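# Extract the small nail from the wooden block

## Task

Get the little nail sticking out of the top of the wooden block pulled out most of its length. The robot's own grippers or links may touch the nail only lightly, or the attempt fails. Anything still in a gripper at the end will drop. The nail must stay pulled out by itself afterwards, not because the robot is holding it there. Nothing may be knocked or put off the table.

## Robot and tools

Robot: two arms, left_arm and right_arm, each with six joints and a parallel gripper. Because the robot may only brush the nail lightly, the pulling has to be done with some other object, not by pinching the nail in the fingers. At the end let go of everything and leave the nail out on its own. Loose objects may get a brief outside push now and then.

Frame: one shared world frame. The origin is on the table surface midway between the arms, +x points away from the robot over the table, +z points up, and left_arm sits on the +y side. The arm names do not refer to image sides. Gripper frame: fingers extend along its +z and close along its y. The reported end-effector point lies between the pads, roughly 1 cm behind the fingertips.

Row format (used by execute_actions and move): 14 numbers, each from -1 to 1. The first 7 are left_arm, the next 7 right_arm, even if one arm stays still. Within each arm: elbow, wrist roll, wrist yaw, wrist pitch, waist, shoulder, then gripper. Always follow this order. The six joint numbers are offsets, scaled so that 1.0 equals 1.238 rad elbow, 2.022 rad wrist roll, 2.022 rad wrist yaw, 2.073 rad wrist pitch, 1.202 rad waist, 1.258 rad shoulder. The gripper number is an absolute setting: +1 fully open, -1 closed; pads meet near -0.94 and each millimetre of object width adds about 0.0208. To keep a grip, keep sending the closing number.

Joint ranges (rad): waist -2.618 to 3.054, shoulder 0.000 to 3.142, elbow 0.000 to 3.142, wrist pitch -1.571 to 1.571, wrist yaw -1.571 to 1.571, wrist roll -2.094 to 2.094. Real ends may differ by up to 0.036 rad. An action asking a joint to go more than 0.036 rad beyond its range is rejected for both arms; if the first action of a call fails that, or any action is malformed, nothing in the call runs. Friction can leave a joint up to about 0.031 rad off, so tiny offsets may do nothing.

execute_actions(actions): a list of actions; each action is a list of up to 15 rows, one row per 1/30 s control step, 0.5 s per action; a short action repeats its last row. Offsets in every row are measured from the joint angles at the start of that action (for the first action, the latest reported angles), not from the previous row. An empty list just returns the state. Per step, each joint's target is capped at a lead over its measured angle (waist 0.202, shoulder 0.258, elbow 0.238, wrist pitch 0.573, wrist yaw and roll 0.522 rad), and targets that would shift the hand over 70 mm are scaled back, so big changes need several actions; finish unfinished motion with later actions.

move(target, speed, blocking): target is one row whose offsets count from the Joint positions in the latest result showing them. All joints progress in step, so hands travel on curves, taking 0.5 to 10 s; nothing slows for obstacles or the other arm. speed, in rad/s for the joint with the longest way to go, is 0.01 to 2 (default 0.5). Faster moves and targets further past a contact hit and press harder. blocking=false returns after 0.5 s while motion continues; check with wait(0) and issue wait or stop before any new row or move. The extra 'move:' line reports the ending (done, off_target, moving, held, fault), limits=held or limits=none, and each arm's joint furthest from target.

wait(seconds): 0 to 10; arms hold their last command and a running move continues. stop(): brakes a running move; it needs room. zoom_image(camera, region): camera is cam_high, cam_low, cam_work, cam_left_wrist or cam_right_wrist; region is [x0, y0, x1, y1] in pixels of that 504x504 image, origin top-left, at most 504 by 504. finished_scene(scene): give the current scene number to end it; irreversible; it reports success.

Results: the state line gives each hand's end_effector_position (metres, world frame) and end_effector_quat_wxyz, less accurate at long reach. Joint positions: six angles in rad in the row order plus gripper opening in metres (0.093 open to 0.000 closed; on a held rigid object it may read up to about 12 mm under its width). Joint velocities, Joint targets (angles currently commanded), joint torques (drive output with offsets and noise), and grip_measured on the -1..+1 scale (per-gripper bias up to 0.02) are also printed. 'joint sent to its limit' means a joint was clipped at its end; 'joint command not followed' means a clearance check changed targets. MOTOR HOT appears at 75 °C; OVER-TEMPERATURE FAULT lines mark stops at 90 °C (arm halts 10 s) or 100 °C (arm goes limp and falls). Images arrive from all five cameras; calibration data is supplied per camera.

Avoid: pressing on the nail with the robot, dropping or knocking anything off the table, arms striking or pushing each other, fast impacts and hard pushes, and holding heavy loads long enough to overheat motors. Prefer smooth, economical motion.

Each tool is called after "Request:" as name(argument=value, ...), one argument or row to a line, values as JSON.

## Session

Request:
execute_actions(
  actions=[],
)

Scene clock: 0.00 s.
left_arm: end_effector_position=(+0.2969, +0.2266, +0.1217) grip_measured=+0.996 end_effector_quat_wxyz=(-0.169, +0.695, +0.668, +0.204) | right_arm: end_effector_position=(+0.0596, -0.5446, +0.2508) grip_measured=+1.000 end_effector_quat_wxyz=(+0.165, -0.026, +0.912, -0.374)
Joint names: [elbow, wrist roll, wrist yaw, wrist pitch, waist, shoulder]
Joint positions: left_arm=[ 1.605  0.995 -0.48  -1.492 -0.623  1.934  0.093] | right_arm=[ 0.992 -1.207 -0.026 -1.073 -1.313  0.647  0.093]
Joint velocities: left_arm=[ 0.007 -0.007 -0.007  0.037  0.007 -0.002 -0.   ] | right_arm=[ 0.002  0.022 -0.037 -0.022  0.002  0.002  0.   ]
Joint torques (N m, as the arm reports them, + toward a larger angle): no reading
Motor temperatures (°C, as the motors report them): left_arm=[25 26 26 28 28 25] | right_arm=[26 26 25 27 25 28]
Joint targets: left_arm=[1.605 0.995 -0.480 -1.492 -0.623 1.934] | right_arm=[0.992 -1.207 -0.026 -1.073 -1.313 0.647]

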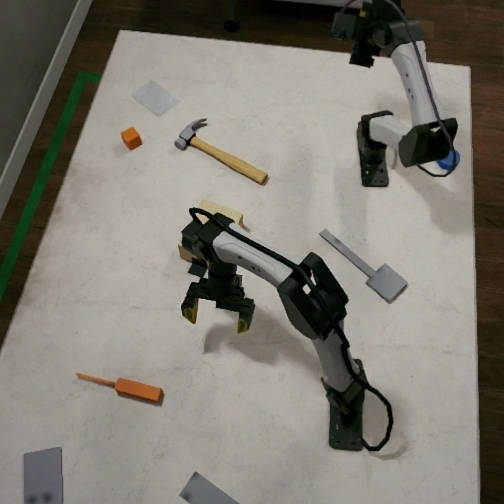

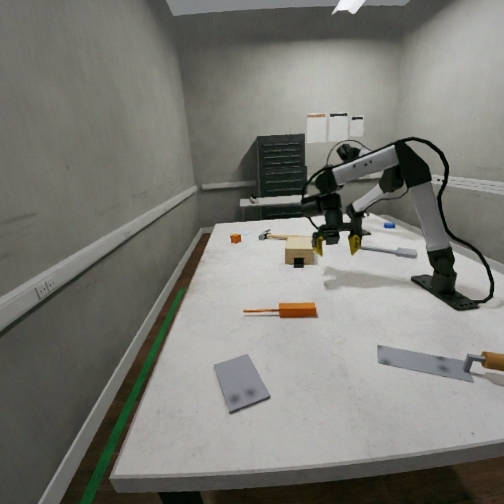

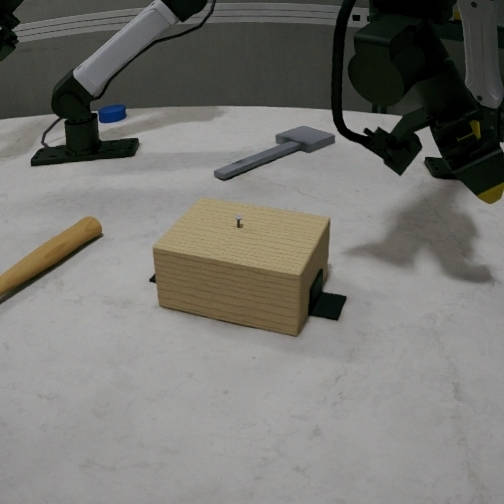

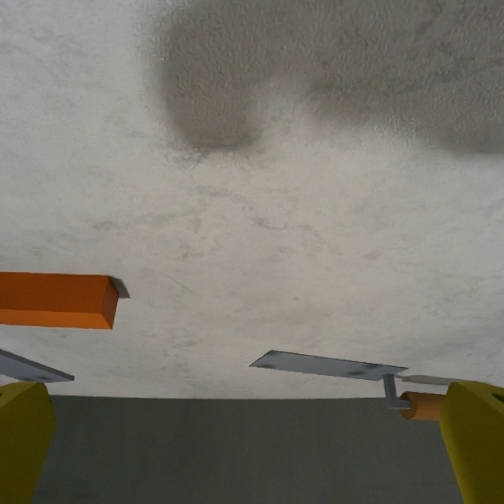

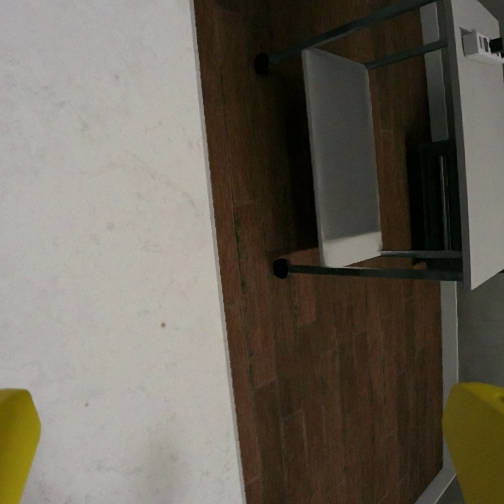

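Request:
zoom_image(
  camera="cam_high",
  region=[160, 100, 290, 230],
)

Request:
zoom_image(
  camera="cam_work",
  region=[190, 180, 290, 260],
)

Region (160, 100, 290, 230) of cam_high's 504x504 image, scaled by 3.877, with more detail than that image has.

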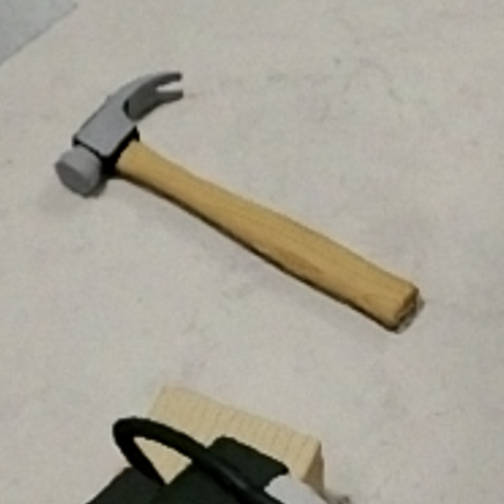

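Region (190, 180, 290, 260) of cam_work's 504x504 image, scaled by 5.040, with more detail than that image has; it fills the top 403 rows of this view, and the rest is white.

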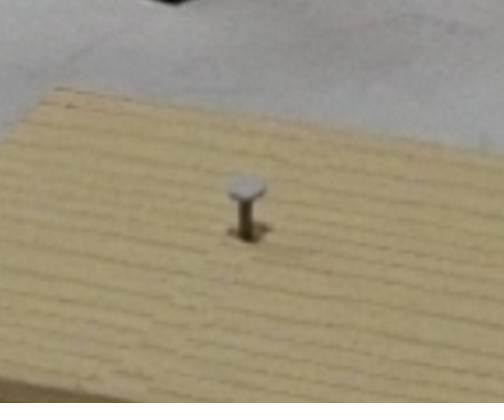

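Request:
move(
  target=[-0.4,0,0,0,0.8,-0.8,1, 0.5,0.899,0.013,-0.199,0.75,0.5,1],
  speed=1.0,
)

Scene clock: 88.80 s.
left_arm: end_effector_position=(+0.1038, +0.4551, +0.2168) grip_measured=+0.996 end_effector_quat_wxyz=(-0.052, +0.252, +0.929, +0.264) | right_arm: end_effector_position=(+0.2200, -0.4281, +0.2800) grip_measured=+1.000 end_effector_quat_wxyz=(+0.208, +0.413, +0.886, +0.040)
Joint names: [elbow, wrist roll, wrist yaw, wrist pitch, waist, shoulder]
Joint positions: left_arm=[ 1.132  0.995 -0.481 -1.492  0.331  0.944  0.093] | right_arm=[ 1.59   0.604 -0.011 -1.472 -0.421  1.263  0.093]
Joint velocities: left_arm=[-0.007 -0.037 -0.007 -0.051  0.007 -0.002  0.   ] | right_arm=[ 0.002 -0.081 -0.022 -0.022 -0.012  0.002  0.   ]
Joint torques (N m, as the arm reports them, + toward a larger angle): left_arm=[ 4.66 -0.08 -0.23  0.87  0.39 -0.95] | right_arm=[ 8.49  0.08  0.06  1.16  0.74 -2.03]
Motor temperatures (°C, as the motors report them): left_arm=[31 26 26 28 28 34] | right_arm=[31 26 25 35 25 28]
Joint targets: left_arm=[1.110 0.995 -0.480 -1.491 0.339 0.927] | right_arm=[1.611 0.611 -0.000 -1.486 -0.411 1.275]
move: off_target (left_arm, right_arm); limits=none; left_arm: farthest joint: the elbow, 0.023 radians from its target (0.496 radians at the start); right_arm: farthest joint: the elbow, 0.021 radians from its target (0.619 radians at the start)
camera_calibration (this result's frames):
cam_left_wrist: T_world_to_cam=[[-0.48873, -0.737242, -0.466495, 0.489527], [-0.802816, 0.170732, 0.571259, -0.0818463], [-0.341511, 0.653701, -0.675312, -0.0380209], [0, 0, 0, 1]] pos_world=[0.160554, 0.399728, 0.249441]
cam_right_wrist: T_world_to_cam=[[-0.722679, -0.647762, -0.241122, -0.0519567], [-0.683263, 0.72218, 0.107741, 0.467985], [0.104343, 0.242612, -0.964496, 0.438236], [0, 0, 0, 1]] pos_world=[0.236482, -0.477947, 0.359727]

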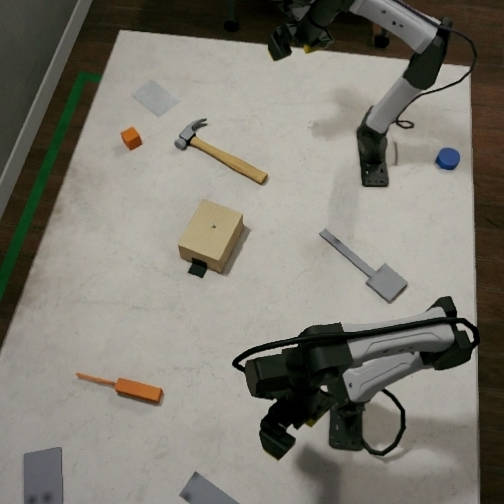

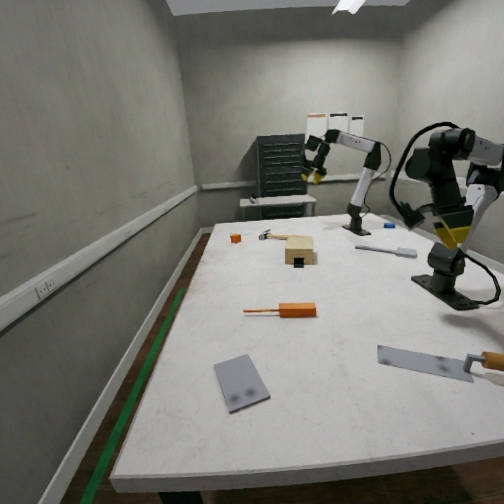

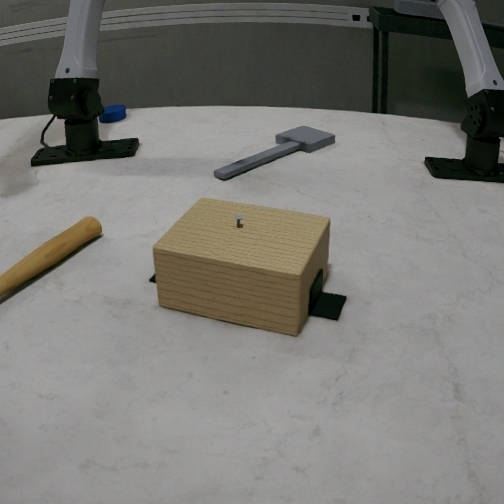

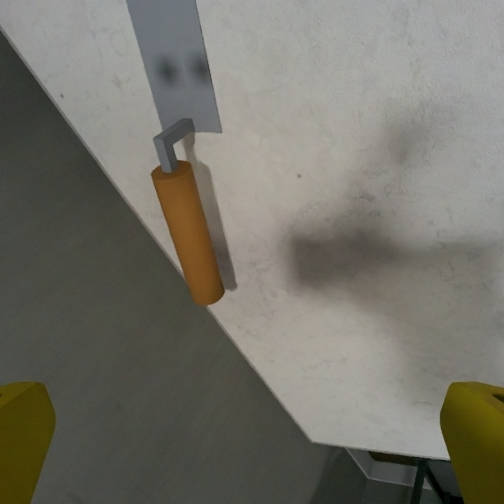

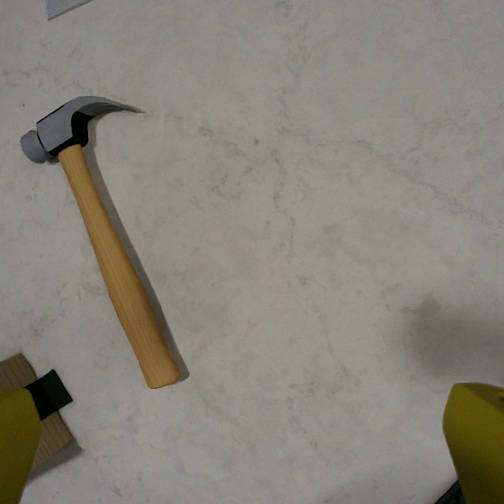

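Request:
move(
  target=[0,0,0,0,0,0,1, 0.30,0,0.005,0.037,0.36,0.68,1],
  speed=0.8,
)

Scene clock: 109.27 s.
left_arm: end_effector_position=(+0.1038, +0.4551, +0.2168) grip_measured=+0.996 end_effector_quat_wxyz=(-0.052, +0.252, +0.929, +0.264) | right_arm: end_effector_position=(+0.3767, -0.2950, +0.1114) grip_measured=+1.000 end_effector_quat_wxyz=(-0.008, +0.219, +0.976, +0.002)
Joint names: [elbow, wrist roll, wrist yaw, wrist pitch, waist, shoulder]
Joint positions: left_arm=[ 1.132  0.995 -0.481 -1.492  0.331  0.944  0.093] | right_arm=[ 1.942  0.604 -0.01  -1.405  0.012  2.122  0.093]
Joint velocities: left_arm=[-0.012 -0.037 -0.022  0.022 -0.002  0.012 -0.001] | right_arm=[-0.002 -0.007 -0.007 -0.037  0.002 -0.002  0.   ]
Joint torques (N m, as the arm reports them, + toward a larger angle): left_arm=[ 6.41 -0.07 -0.25  0.88 -0.27  0.19] | right_arm=[  8.78   0.03   0.05   0.45  -0.2  -12.94]
Motor temperatures (°C, as the motors report them): left_arm=[30 26 26 29 28 31] | right_arm=[32 26 25 33 25 29]
Joint targets: left_arm=[1.132 0.995 -0.481 -1.492 0.331 0.944] | right_arm=[1.962 0.604 -0.000 -1.396 0.012 2.118]
move: done; limits=none; left_arm: farthest joint: the waist, 0.000 radians from its target (0.000 radians at the start); right_arm: farthest joint: the elbow, 0.019 radians from its target (0.371 radians at the start)
camera_calibration (this result's frames):
cam_left_wrist: T_world_to_cam=[[-0.48873, -0.737242, -0.466495, 0.489527], [-0.802816, 0.170732, 0.571259, -0.0818463], [-0.341511, 0.653701, -0.675312, -0.0380209], [0, 0, 0, 1]] pos_world=[0.160554, 0.399728, 0.249441]
cam_right_wrist: T_world_to_cam=[[-0.436998, -0.899442, 0.00599319, -0.102532], [-0.797634, 0.390596, 0.459581, 0.40317], [-0.415708, 0.196056, -0.888116, 0.400649], [0, 0, 0, 1]] pos_world=[0.443328, -0.328247, 0.171148]

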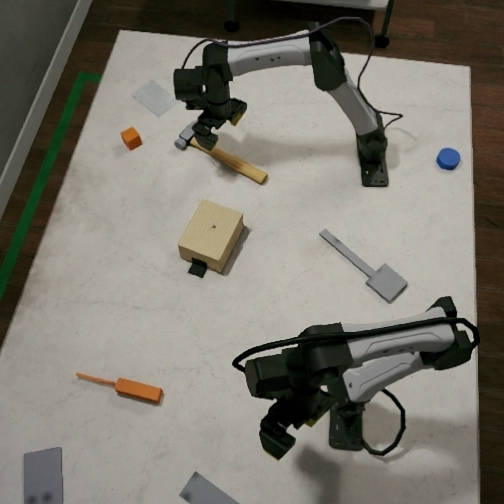

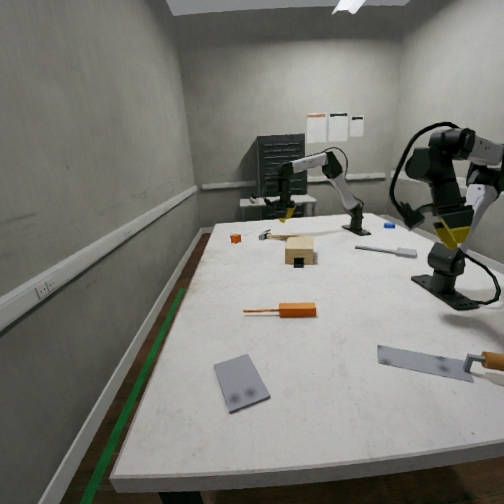

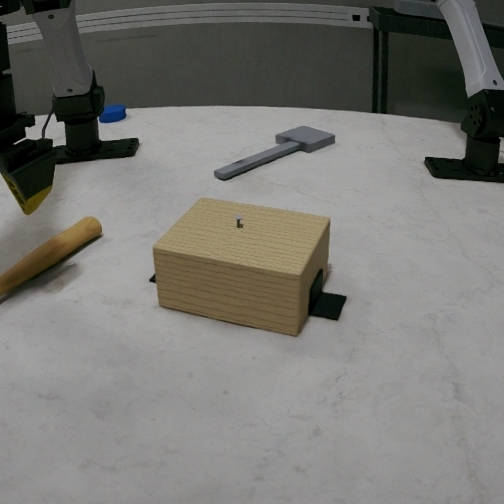

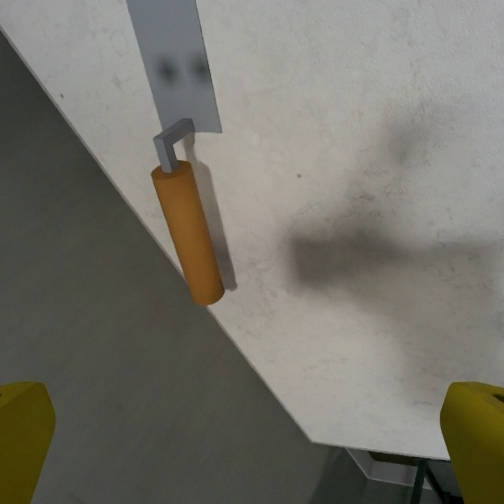

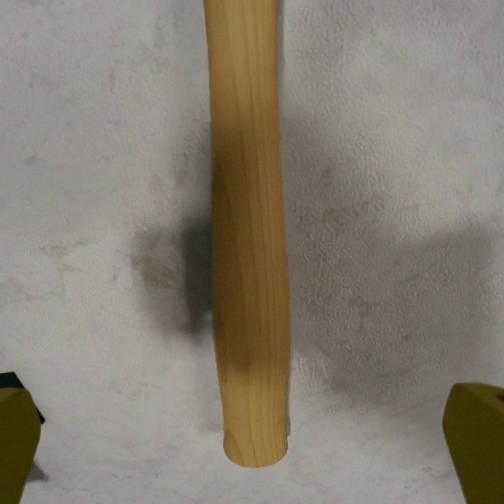

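Request:
move(
  target=[0,0,0,0,0,0,1, -0.25,0,0,0.178,0,0.036,0.4],
  speed=0.4,
)

Scene clock: 122.73 s.
left_arm: end_effector_position=(+0.1038, +0.4551, +0.2168) grip_measured=+0.996 end_effector_quat_wxyz=(-0.052, +0.252, +0.929, +0.264) | right_arm: end_effector_position=(+0.3822, -0.2941, +0.0246) grip_measured=+0.402 end_effector_quat_wxyz=(+0.003, +0.219, +0.976, +0.007)
Joint names: [elbow, wrist roll, wrist yaw, wrist pitch, waist, shoulder]
Joint positions: left_arm=[ 1.132  0.995 -0.481 -1.492  0.331  0.944  0.093] | right_arm=[ 1.65   0.604 -0.01  -1.053  0.012  2.157  0.065]
Joint velocities: left_arm=[-0.012 -0.007 -0.022 -0.007 -0.002 -0.002  0.001] | right_arm=[ 0.007 -0.081 -0.051  0.022 -0.012 -0.002 -0.   ]
Joint torques (N m, as the arm reports them, + toward a larger angle): left_arm=[ 6.4  -0.07 -0.24  0.88 -0.25  0.22] | right_arm=[  5.3    0.02   0.     0.58  -0.2  -12.26]
Motor temperatures (°C, as the motors report them): left_arm=[31 26 26 29 28 29] | right_arm=[33 26 25 32 25 34]
Joint targets: left_arm=[1.132 0.995 -0.481 -1.492 0.331 0.944] | right_arm=[1.632 0.604 -0.010 -1.036 0.012 2.167]
move: done; limits=none; left_arm: farthest joint: the waist, 0.000 radians from its target (0.000 radians at the start); right_arm: farthest joint: the elbow, 0.017 radians from its target (0.310 radians at the start)
camera_calibration (this result's frames):
cam_left_wrist: T_world_to_cam=[[-0.48873, -0.737242, -0.466495, 0.489527], [-0.802816, 0.170732, 0.571259, -0.0818463], [-0.341511, 0.653701, -0.675312, -0.0380209], [0, 0, 0, 1]] pos_world=[0.160554, 0.399728, 0.249441]
cam_right_wrist: T_world_to_cam=[[-0.436963, -0.899437, -0.00875077, -0.0984567], [-0.808991, 0.388733, 0.440931, 0.45131], [-0.393188, 0.19975, -0.897498, 0.318418], [0, 0, 0, 1]] pos_world=[0.447282, -0.327599, 0.085921]

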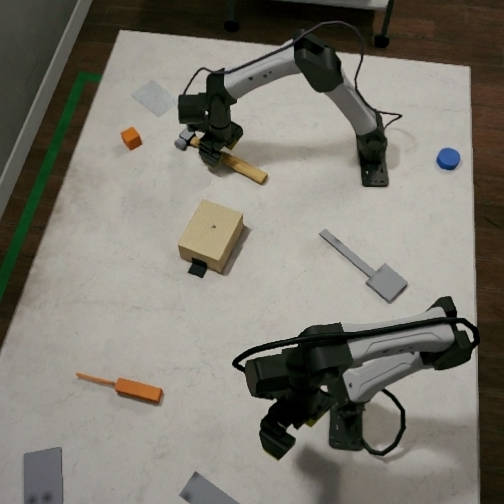

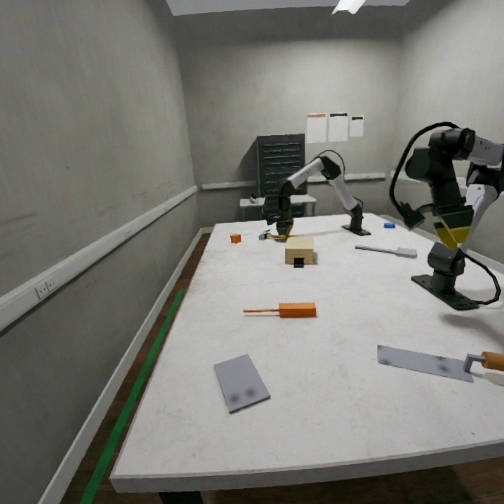

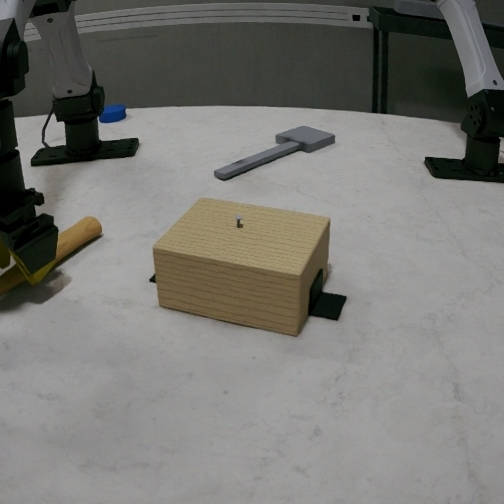

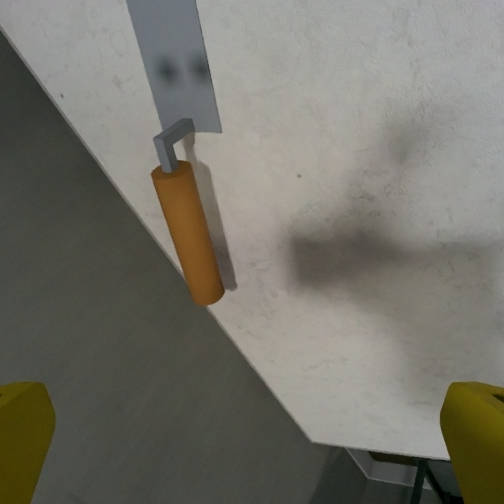

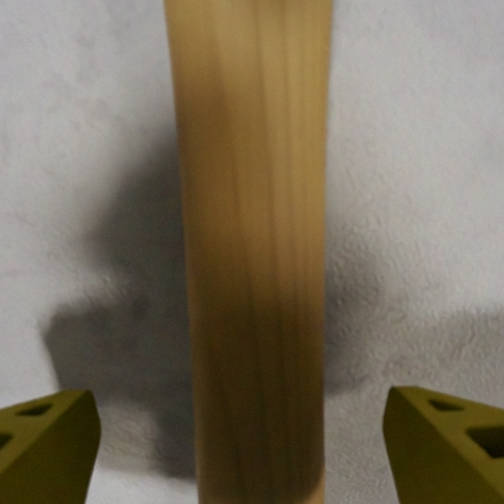

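Request:
execute_actions(
  actions=[
    [[0,0,0,0,0,0,1, 0,0,0,0,0,0.01,0.3],[0,0,0,0,0,0,1, 0,0,0,0,0,0.015,0.3],[0,0,0,0,0,0,1, 0,0,0,0,0,0.02,0.3],[0,0,0,0,0,0,1, 0,0,0,0,0,0.027,0.3]],
  ],
)

Request:
zoom_image(
  camera="cam_work",
  region=[0, 190, 130, 320],
)

Scene clock: 128.80 s.
left_arm: end_effector_position=(+0.1038, +0.4551, +0.2168) grip_measured=+0.996 end_effector_quat_wxyz=(-0.052, +0.252, +0.929, +0.264) | right_arm: end_effector_position=(+0.3802, -0.2944, +0.0158) grip_measured=+0.302 end_effector_quat_wxyz=(-0.007, +0.219, +0.976, +0.002)
Joint names: [elbow, wrist roll, wrist yaw, wrist pitch, waist, shoulder]
Joint positions: left_arm=[ 1.132  0.995 -0.481 -1.492  0.331  0.944  0.093] | right_arm=[ 1.65   0.604 -0.01  -1.052  0.012  2.179  0.06 ]
Joint velocities: left_arm=[-0.007 -0.007 -0.007 -0.037  0.007 -0.012  0.   ] | right_arm=[-0.012 -0.007 -0.051  0.081 -0.002  0.017  0.001]
Joint torques (N m, as the arm reports them, + toward a larger angle): left_arm=[ 6.39 -0.08 -0.25  0.87 -0.29  0.18] | right_arm=[  6.74   0.01  -0.02   0.36  -0.13 -12.02]
Motor temperatures (°C, as the motors report them): left_arm=[31 26 26 29 28 29] | right_arm=[32 26 25 32 25 36]
Joint targets: left_arm=[1.132 0.995 -0.481 -1.492 0.331 0.944] | right_arm=[1.650 0.604 -0.010 -1.053 0.012 2.191]
camera_calibration (this result's frames):
cam_left_wrist: T_world_to_cam=[[-0.48873, -0.737242, -0.466495, 0.489527], [-0.802816, 0.170732, 0.571259, -0.0818463], [-0.341511, 0.653701, -0.675312, -0.0380209], [0, 0, 0, 1]] pos_world=[0.160554, 0.399728, 0.249441]
cam_right_wrist: T_world_to_cam=[[-0.437015, -0.899445, 0.00401267, -0.0998762], [-0.799187, 0.390341, 0.457093, 0.450206], [-0.412696, 0.19655, -0.88941, 0.316151], [0, 0, 0, 1]] pos_world=[0.446625, -0.327706, 0.0758027]

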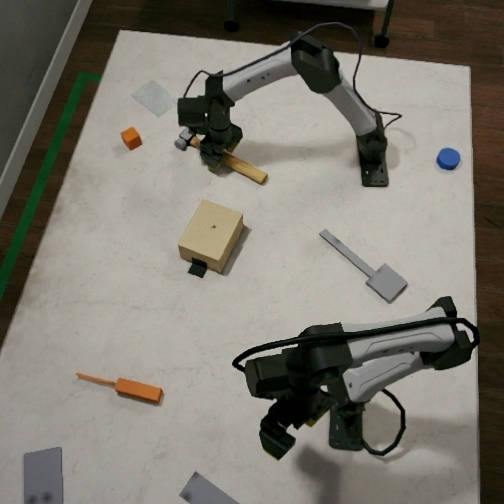

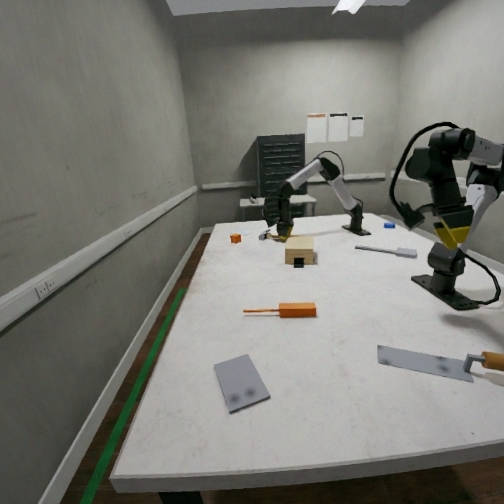

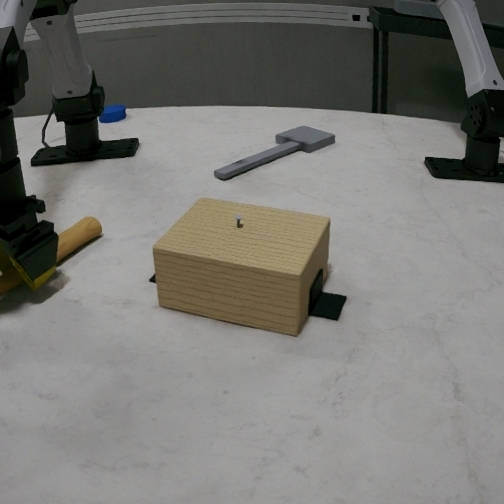

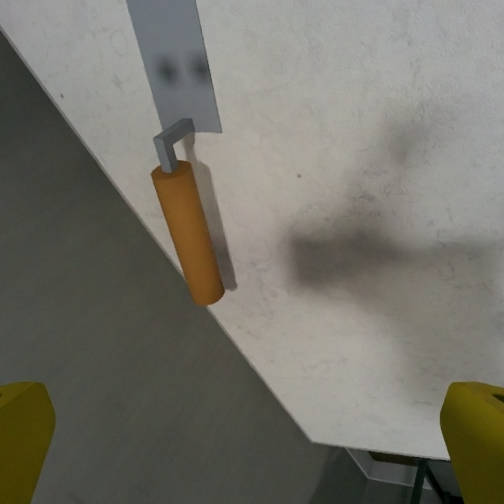

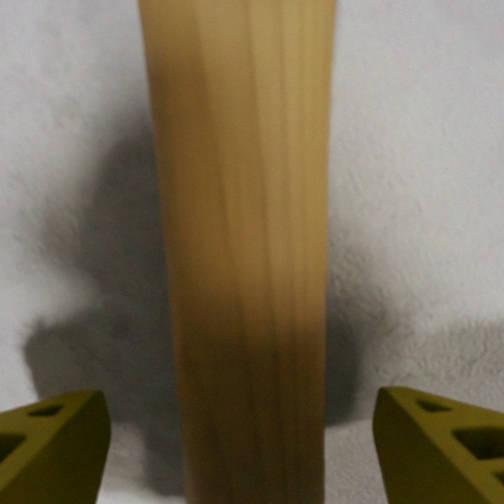

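Region (0, 190, 130, 320) of cam_work's 504x504 image, scaled by 3.877, with more detail than that image has.

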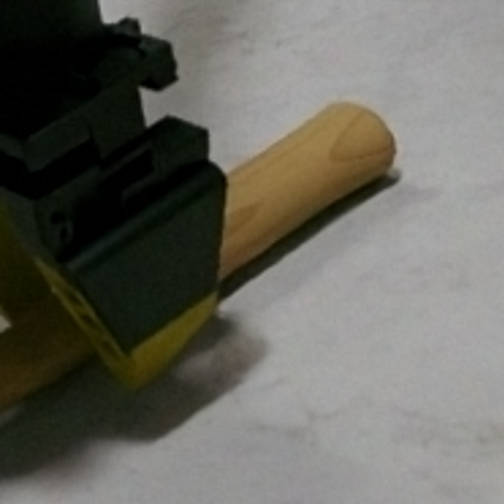

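Close, then lift.

Request:
move(
  target=[0,0,0,0,0,0,1, 0,0,0,0,0,0.012,-1],
)

Request:
move(
  target=[0,0,0,0,0,0,1, 0.2,0,0,-0.2,0,-0.15,-1],
  speed=0.3,
)

Scene clock: 133.63 s.
left_arm: end_effector_position=(+0.1038, +0.4551, +0.2168) grip_measured=+0.996 end_effector_quat_wxyz=(-0.052, +0.252, +0.929, +0.264) | right_arm: end_effector_position=(+0.3799, -0.2945, +0.0158) grip_measured=-0.503 end_effector_quat_wxyz=(-0.007, +0.219, +0.976, +0.002)
Joint names: [elbow, wrist roll, wrist yaw, wrist pitch, waist, shoulder]
Joint positions: left_arm=[ 1.132  0.995 -0.481 -1.492  0.331  0.944  0.093] | right_arm=[ 1.65   0.605 -0.01  -1.053  0.012  2.179  0.021]
Joint velocities: left_arm=[-0.002 -0.007 -0.037 -0.037  0.002 -0.002  0.   ] | right_arm=[-0.002 -0.022 -0.066 -0.051  0.007 -0.007  0.001]
Joint torques (N m, as the arm reports them, + toward a larger angle): left_arm=[ 6.38 -0.08 -0.25  0.87 -0.27  0.18] | right_arm=[  6.77   0.02   0.03   0.38  -0.07 -11.71]
Motor temperatures (°C, as the motors report them): left_arm=[32 26 26 29 28 29] | right_arm=[32 26 25 31 25 37]
Joint targets: left_arm=[1.132 0.995 -0.481 -1.492 0.331 0.944] | right_arm=[1.650 0.605 -0.010 -1.053 0.012 2.194]
move: done; limits=none; left_arm: farthest joint: the waist, 0.000 radians from its target (0.000 radians at the start); right_arm: farthest joint: the shoulder, 0.015 radians from its target (0.015 radians at the start)
camera_calibration (this result's frames):
cam_left_wrist: T_world_to_cam=[[-0.48873, -0.737242, -0.466495, 0.489527], [-0.802816, 0.170732, 0.571259, -0.0818463], [-0.341511, 0.653701, -0.675312, -0.0380209], [0, 0, 0, 1]] pos_world=[0.160554, 0.399728, 0.249441]
cam_right_wrist: T_world_to_cam=[[-0.437353, -0.899278, 0.0046787, -0.0998689], [-0.79852, 0.390733, 0.457923, 0.449852], [-0.413628, 0.196538, -0.888979, 0.316394], [0, 0, 0, 1]] pos_world=[0.446407, -0.327765, 0.0757369]

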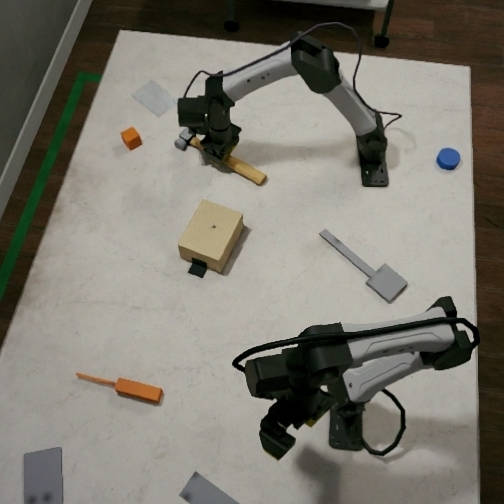

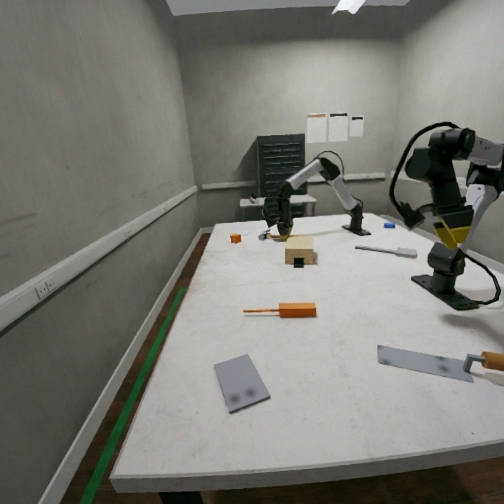

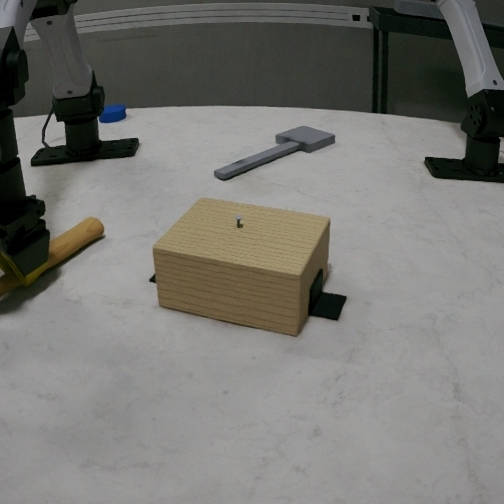

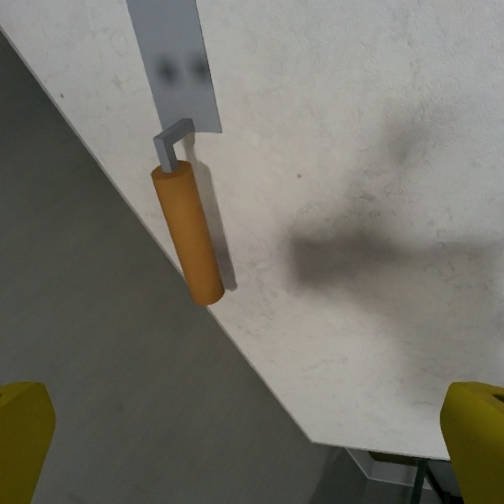

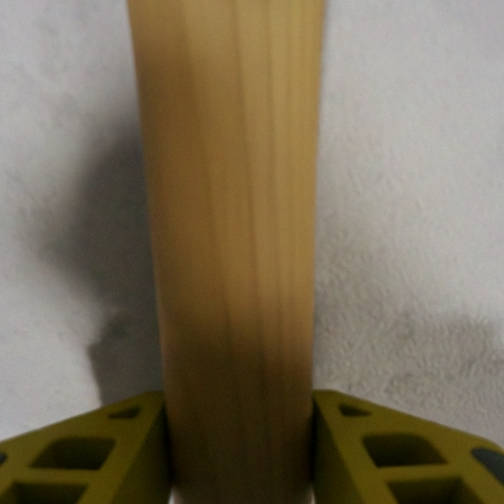

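Scene clock: 135.50 s.
left_arm: end_effector_position=(+0.1038, +0.4551, +0.2168) grip_measured=+0.996 end_effector_quat_wxyz=(-0.052, +0.252, +0.929, +0.264) | right_arm: end_effector_position=(+0.3429, -0.2992, +0.1284) grip_measured=-0.503 end_effector_quat_wxyz=(-0.031, +0.219, +0.975, -0.003)
Joint names: [elbow, wrist roll, wrist yaw, wrist pitch, waist, shoulder]
Joint positions: left_arm=[ 1.132  0.995 -0.481 -1.492  0.331  0.944  0.093] | right_arm=[ 1.862  0.605 -0.018 -1.469  0.012  2.025  0.021]
Joint velocities: left_arm=[ 0.002  0.007  0.007 -0.081  0.002  0.002  0.   ] | right_arm=[-0.002 -0.007  0.095 -0.022 -0.022  0.002 -0.001]
Joint torques (N m, as the arm reports them, + toward a larger angle): left_arm=[ 6.4  -0.09 -0.24  0.88 -0.28  0.23] | right_arm=[  9.97   0.05   0.05   0.34  -0.02 -14.69]
Motor temperatures (°C, as the motors report them): left_arm=[32 26 26 29 28 29] | right_arm=[32 26 25 31 25 38]
Joint targets: left_arm=[1.132 0.995 -0.481 -1.492 0.331 0.944] | right_arm=[1.897 0.605 -0.010 -1.468 0.012 1.990]
move: off_target (right_arm); limits=none; left_arm: farthest joint: the waist, 0.000 radians from its target (0.000 radians at the start); right_arm: farthest joint: the elbow, 0.036 radians from its target (0.248 radians at the start)
camera_calibration (this result's frames):
cam_left_wrist: T_world_to_cam=[[-0.48873, -0.737242, -0.466495, 0.489527], [-0.802816, 0.170732, 0.571259, -0.0818463], [-0.341511, 0.653701, -0.675312, -0.0380209], [0, 0, 0, 1]] pos_world=[0.160554, 0.399728, 0.249441]
cam_right_wrist: T_world_to_cam=[[-0.436848, -0.89915, 0.026315, -0.123703], [-0.77478, 0.390964, 0.496854, 0.357569], [-0.457034, 0.196661, -0.867435, 0.414213], [0, 0, 0, 1]] pos_world=[0.412307, -0.332483, 0.184899]

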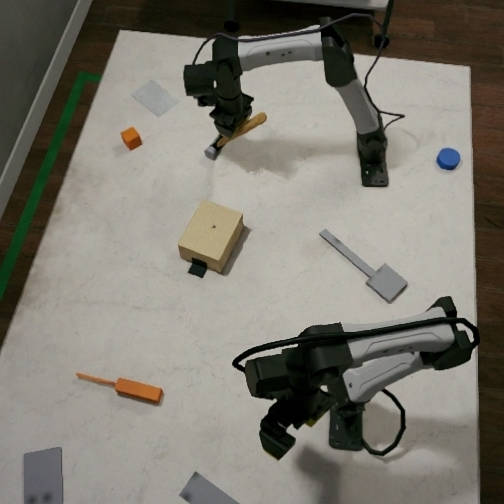

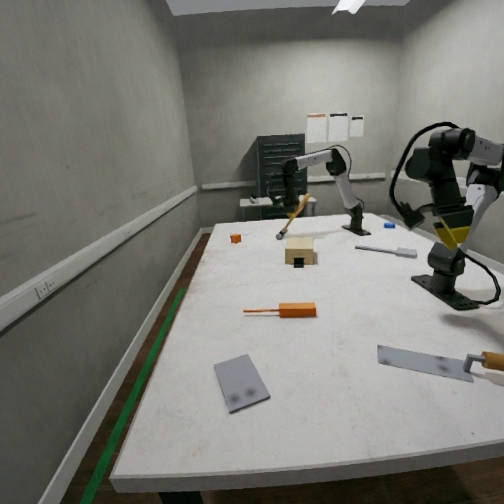

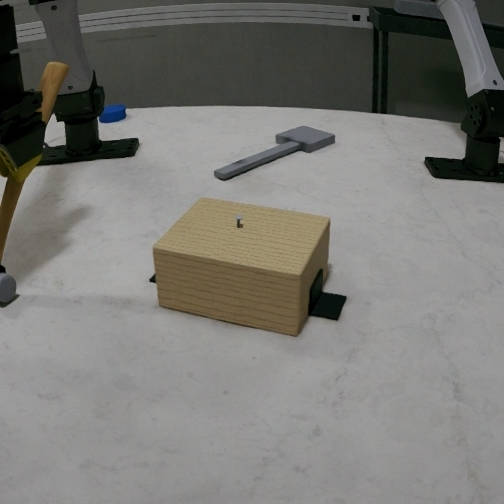

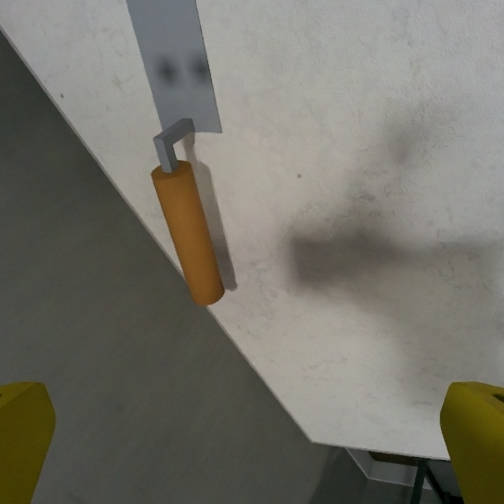

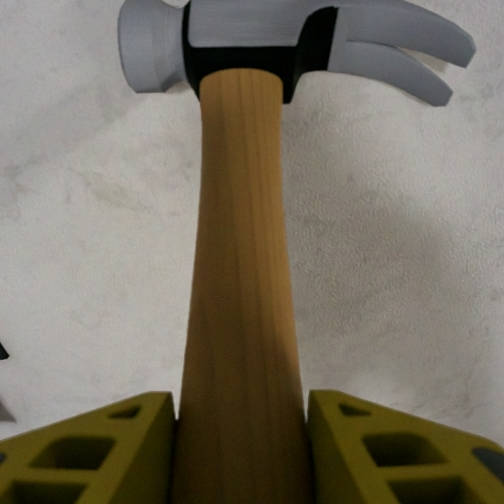

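Request:
move(
  target=[0,0,0,0,0,0,1, 0.24,0.48,-0.31,0.245,0,0.05,-1],
  speed=0.4,
)

Scene clock: 170.03 s.
left_arm: end_effector_position=(+0.1038, +0.4551, +0.2168) grip_measured=+0.996 end_effector_quat_wxyz=(-0.052, +0.252, +0.929, +0.264) | right_arm: end_effector_position=(+0.4603, -0.1880, +0.2196) grip_measured=-0.503 end_effector_quat_wxyz=(-0.054, +0.544, +0.750, +0.372)
Joint names: [elbow, wrist roll, wrist yaw, wrist pitch, waist, shoulder]
Joint positions: left_arm=[ 1.132  0.995 -0.481 -1.492  0.331  0.944  0.093] | right_arm=[ 2.117  1.583 -0.59  -1.055  0.012  2.104  0.021]
Joint velocities: left_arm=[-0.002  0.007 -0.037 -0.11  -0.017  0.002  0.001] | right_arm=[-0.002  0.081  0.022  0.037 -0.017 -0.027 -0.001]
Joint torques (N m, as the arm reports them, + toward a larger angle): left_arm=[ 6.38 -0.08 -0.25  0.87 -0.26  0.2 ] | right_arm=[ 11.4   -0.12  -0.75   2.25  -0.07 -14.73]
Motor temperatures (°C, as the motors report them): left_arm=[33 26 27 29 28 27] | right_arm=[36 26 25 31 25 48]
Joint targets: left_arm=[1.132 0.995 -0.481 -1.492 0.331 0.944] | right_arm=[2.159 1.575 -0.645 -0.961 0.012 2.088]
move: off_target (right_arm); limits=none; left_arm: farthest joint: the waist, 0.000 radians from its target (0.000 radians at the start); right_arm: farthest joint: the wrist pitch, 0.094 radians from its target (0.508 radians at the start)
camera_calibration (this result's frames):
cam_left_wrist: T_world_to_cam=[[-0.48873, -0.737242, -0.466495, 0.489527], [-0.802816, 0.170732, 0.571259, -0.0818463], [-0.341511, 0.653701, -0.675312, -0.0380209], [0, 0, 0, 1]] pos_world=[0.160554, 0.399728, 0.249441]
cam_right_wrist: T_world_to_cam=[[-0.86251, -0.126045, -0.490092, 0.47978], [-0.493669, 0.422422, 0.760165, 0.178366], [0.11121, 0.897593, -0.426568, 0.298506], [0, 0, 0, 1]] pos_world=[0.468671, -0.282809, 0.226882]

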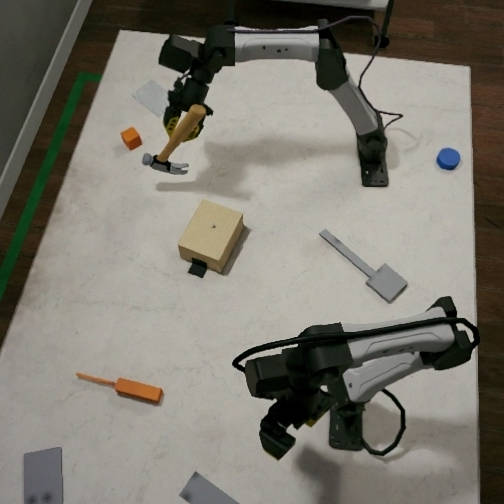

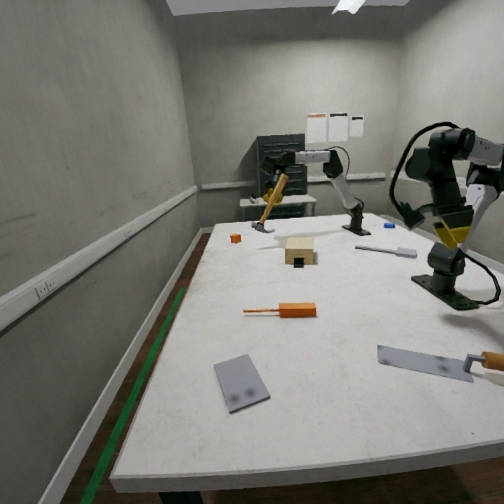

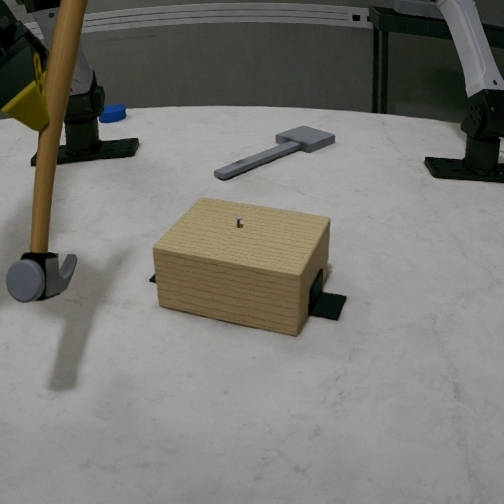

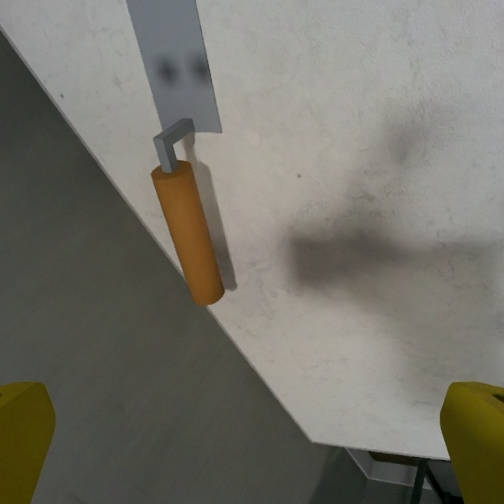

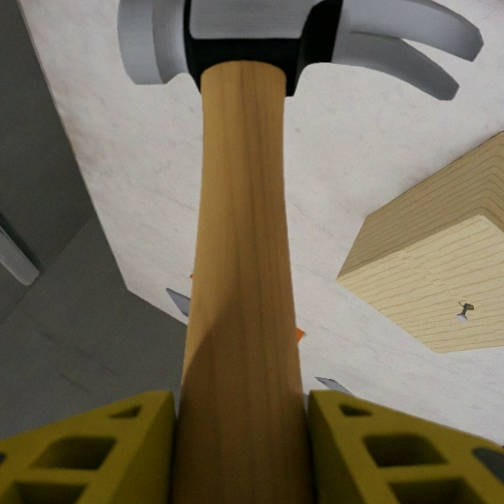

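Request:
move(
  target=[0,0,0,0,0,0,1, 0.034,-0.004,-0.089,0.094,0.285,-0.013,-1],
  speed=0.25,
)

Scene clock: 186.23 s.
left_arm: end_effector_position=(+0.1038, +0.4551, +0.2168) grip_measured=+0.996 end_effector_quat_wxyz=(-0.052, +0.252, +0.929, +0.264) | right_arm: end_effector_position=(+0.3751, -0.0145, +0.2305) grip_measured=-0.503 end_effector_quat_wxyz=(-0.151, +0.372, +0.820, +0.407)
Joint names: [elbow, wrist roll, wrist yaw, wrist pitch, waist, shoulder]
Joint positions: left_arm=[ 1.132  0.995 -0.481 -1.492  0.331  0.944  0.093] | right_arm=[ 2.117  1.589 -0.715 -0.963  0.356  2.124  0.021]
Joint velocities: left_arm=[ 0.002  0.051 -0.007  0.051 -0.002  0.002 -0.001] | right_arm=[-0.002  0.125  0.037  0.022  0.012  0.002 -0.001]
Joint torques (N m, as the arm reports them, + toward a larger angle): left_arm=[ 6.35 -0.08 -0.24  0.88 -0.28  0.19] | right_arm=[ 11.49  -0.13  -0.82   2.39  -0.22 -16.89]
Motor temperatures (°C, as the motors report them): left_arm=[33 26 27 29 28 27] | right_arm=[37 26 26 35 25 51]
Joint targets: left_arm=[1.132 0.995 -0.481 -1.492 0.331 0.944] | right_arm=[2.159 1.575 -0.770 -0.860 0.354 2.087]
move: off_target (right_arm); limits=none; left_arm: farthest joint: the waist, 0.000 radians from its target (0.000 radians at the start); right_arm: farthest joint: the wrist pitch, 0.102 radians from its target (0.195 radians at the start)
camera_calibration (this result's frames):
cam_left_wrist: T_world_to_cam=[[-0.48873, -0.737242, -0.466495, 0.489527], [-0.802816, 0.170732, 0.571259, -0.0818463], [-0.341511, 0.653701, -0.675312, -0.0380209], [0, 0, 0, 1]] pos_world=[0.160554, 0.399728, 0.249441]
cam_right_wrist: T_world_to_cam=[[-0.74065, -0.390948, -0.546441, 0.396942], [-0.622841, 0.0944569, 0.776625, 0.0946832], [-0.252005, 0.915553, -0.313458, 0.267381], [0, 0, 0, 1]] pos_world=[0.420349, -0.0985616, 0.227185]

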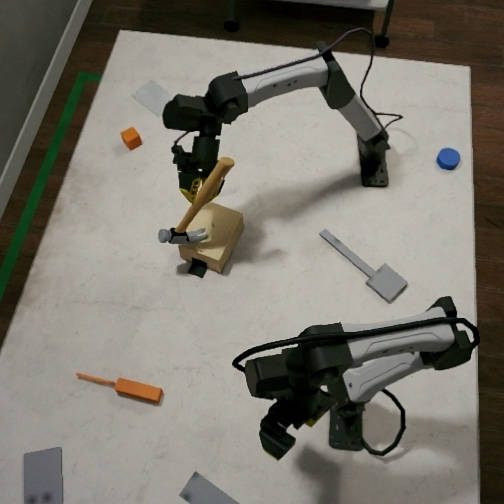

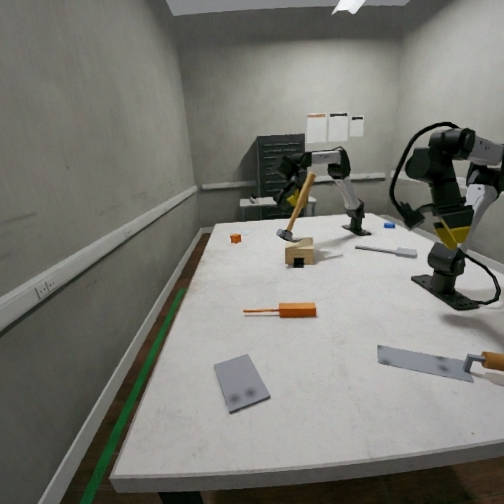

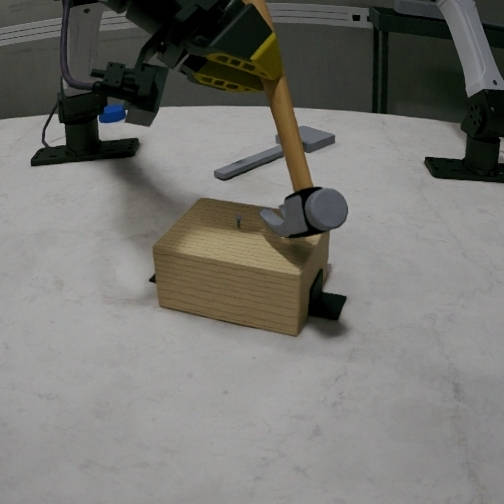

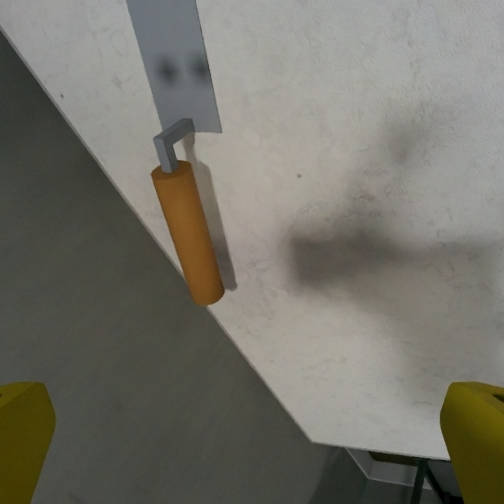

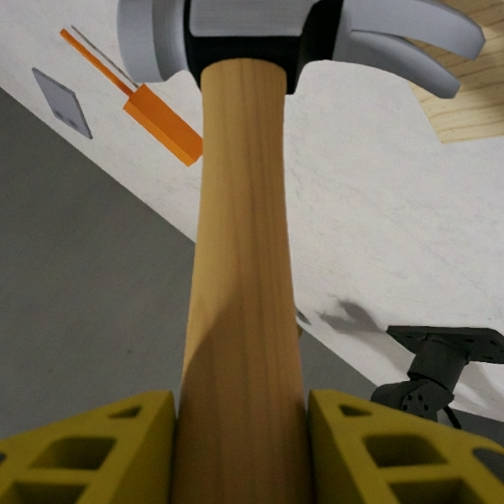

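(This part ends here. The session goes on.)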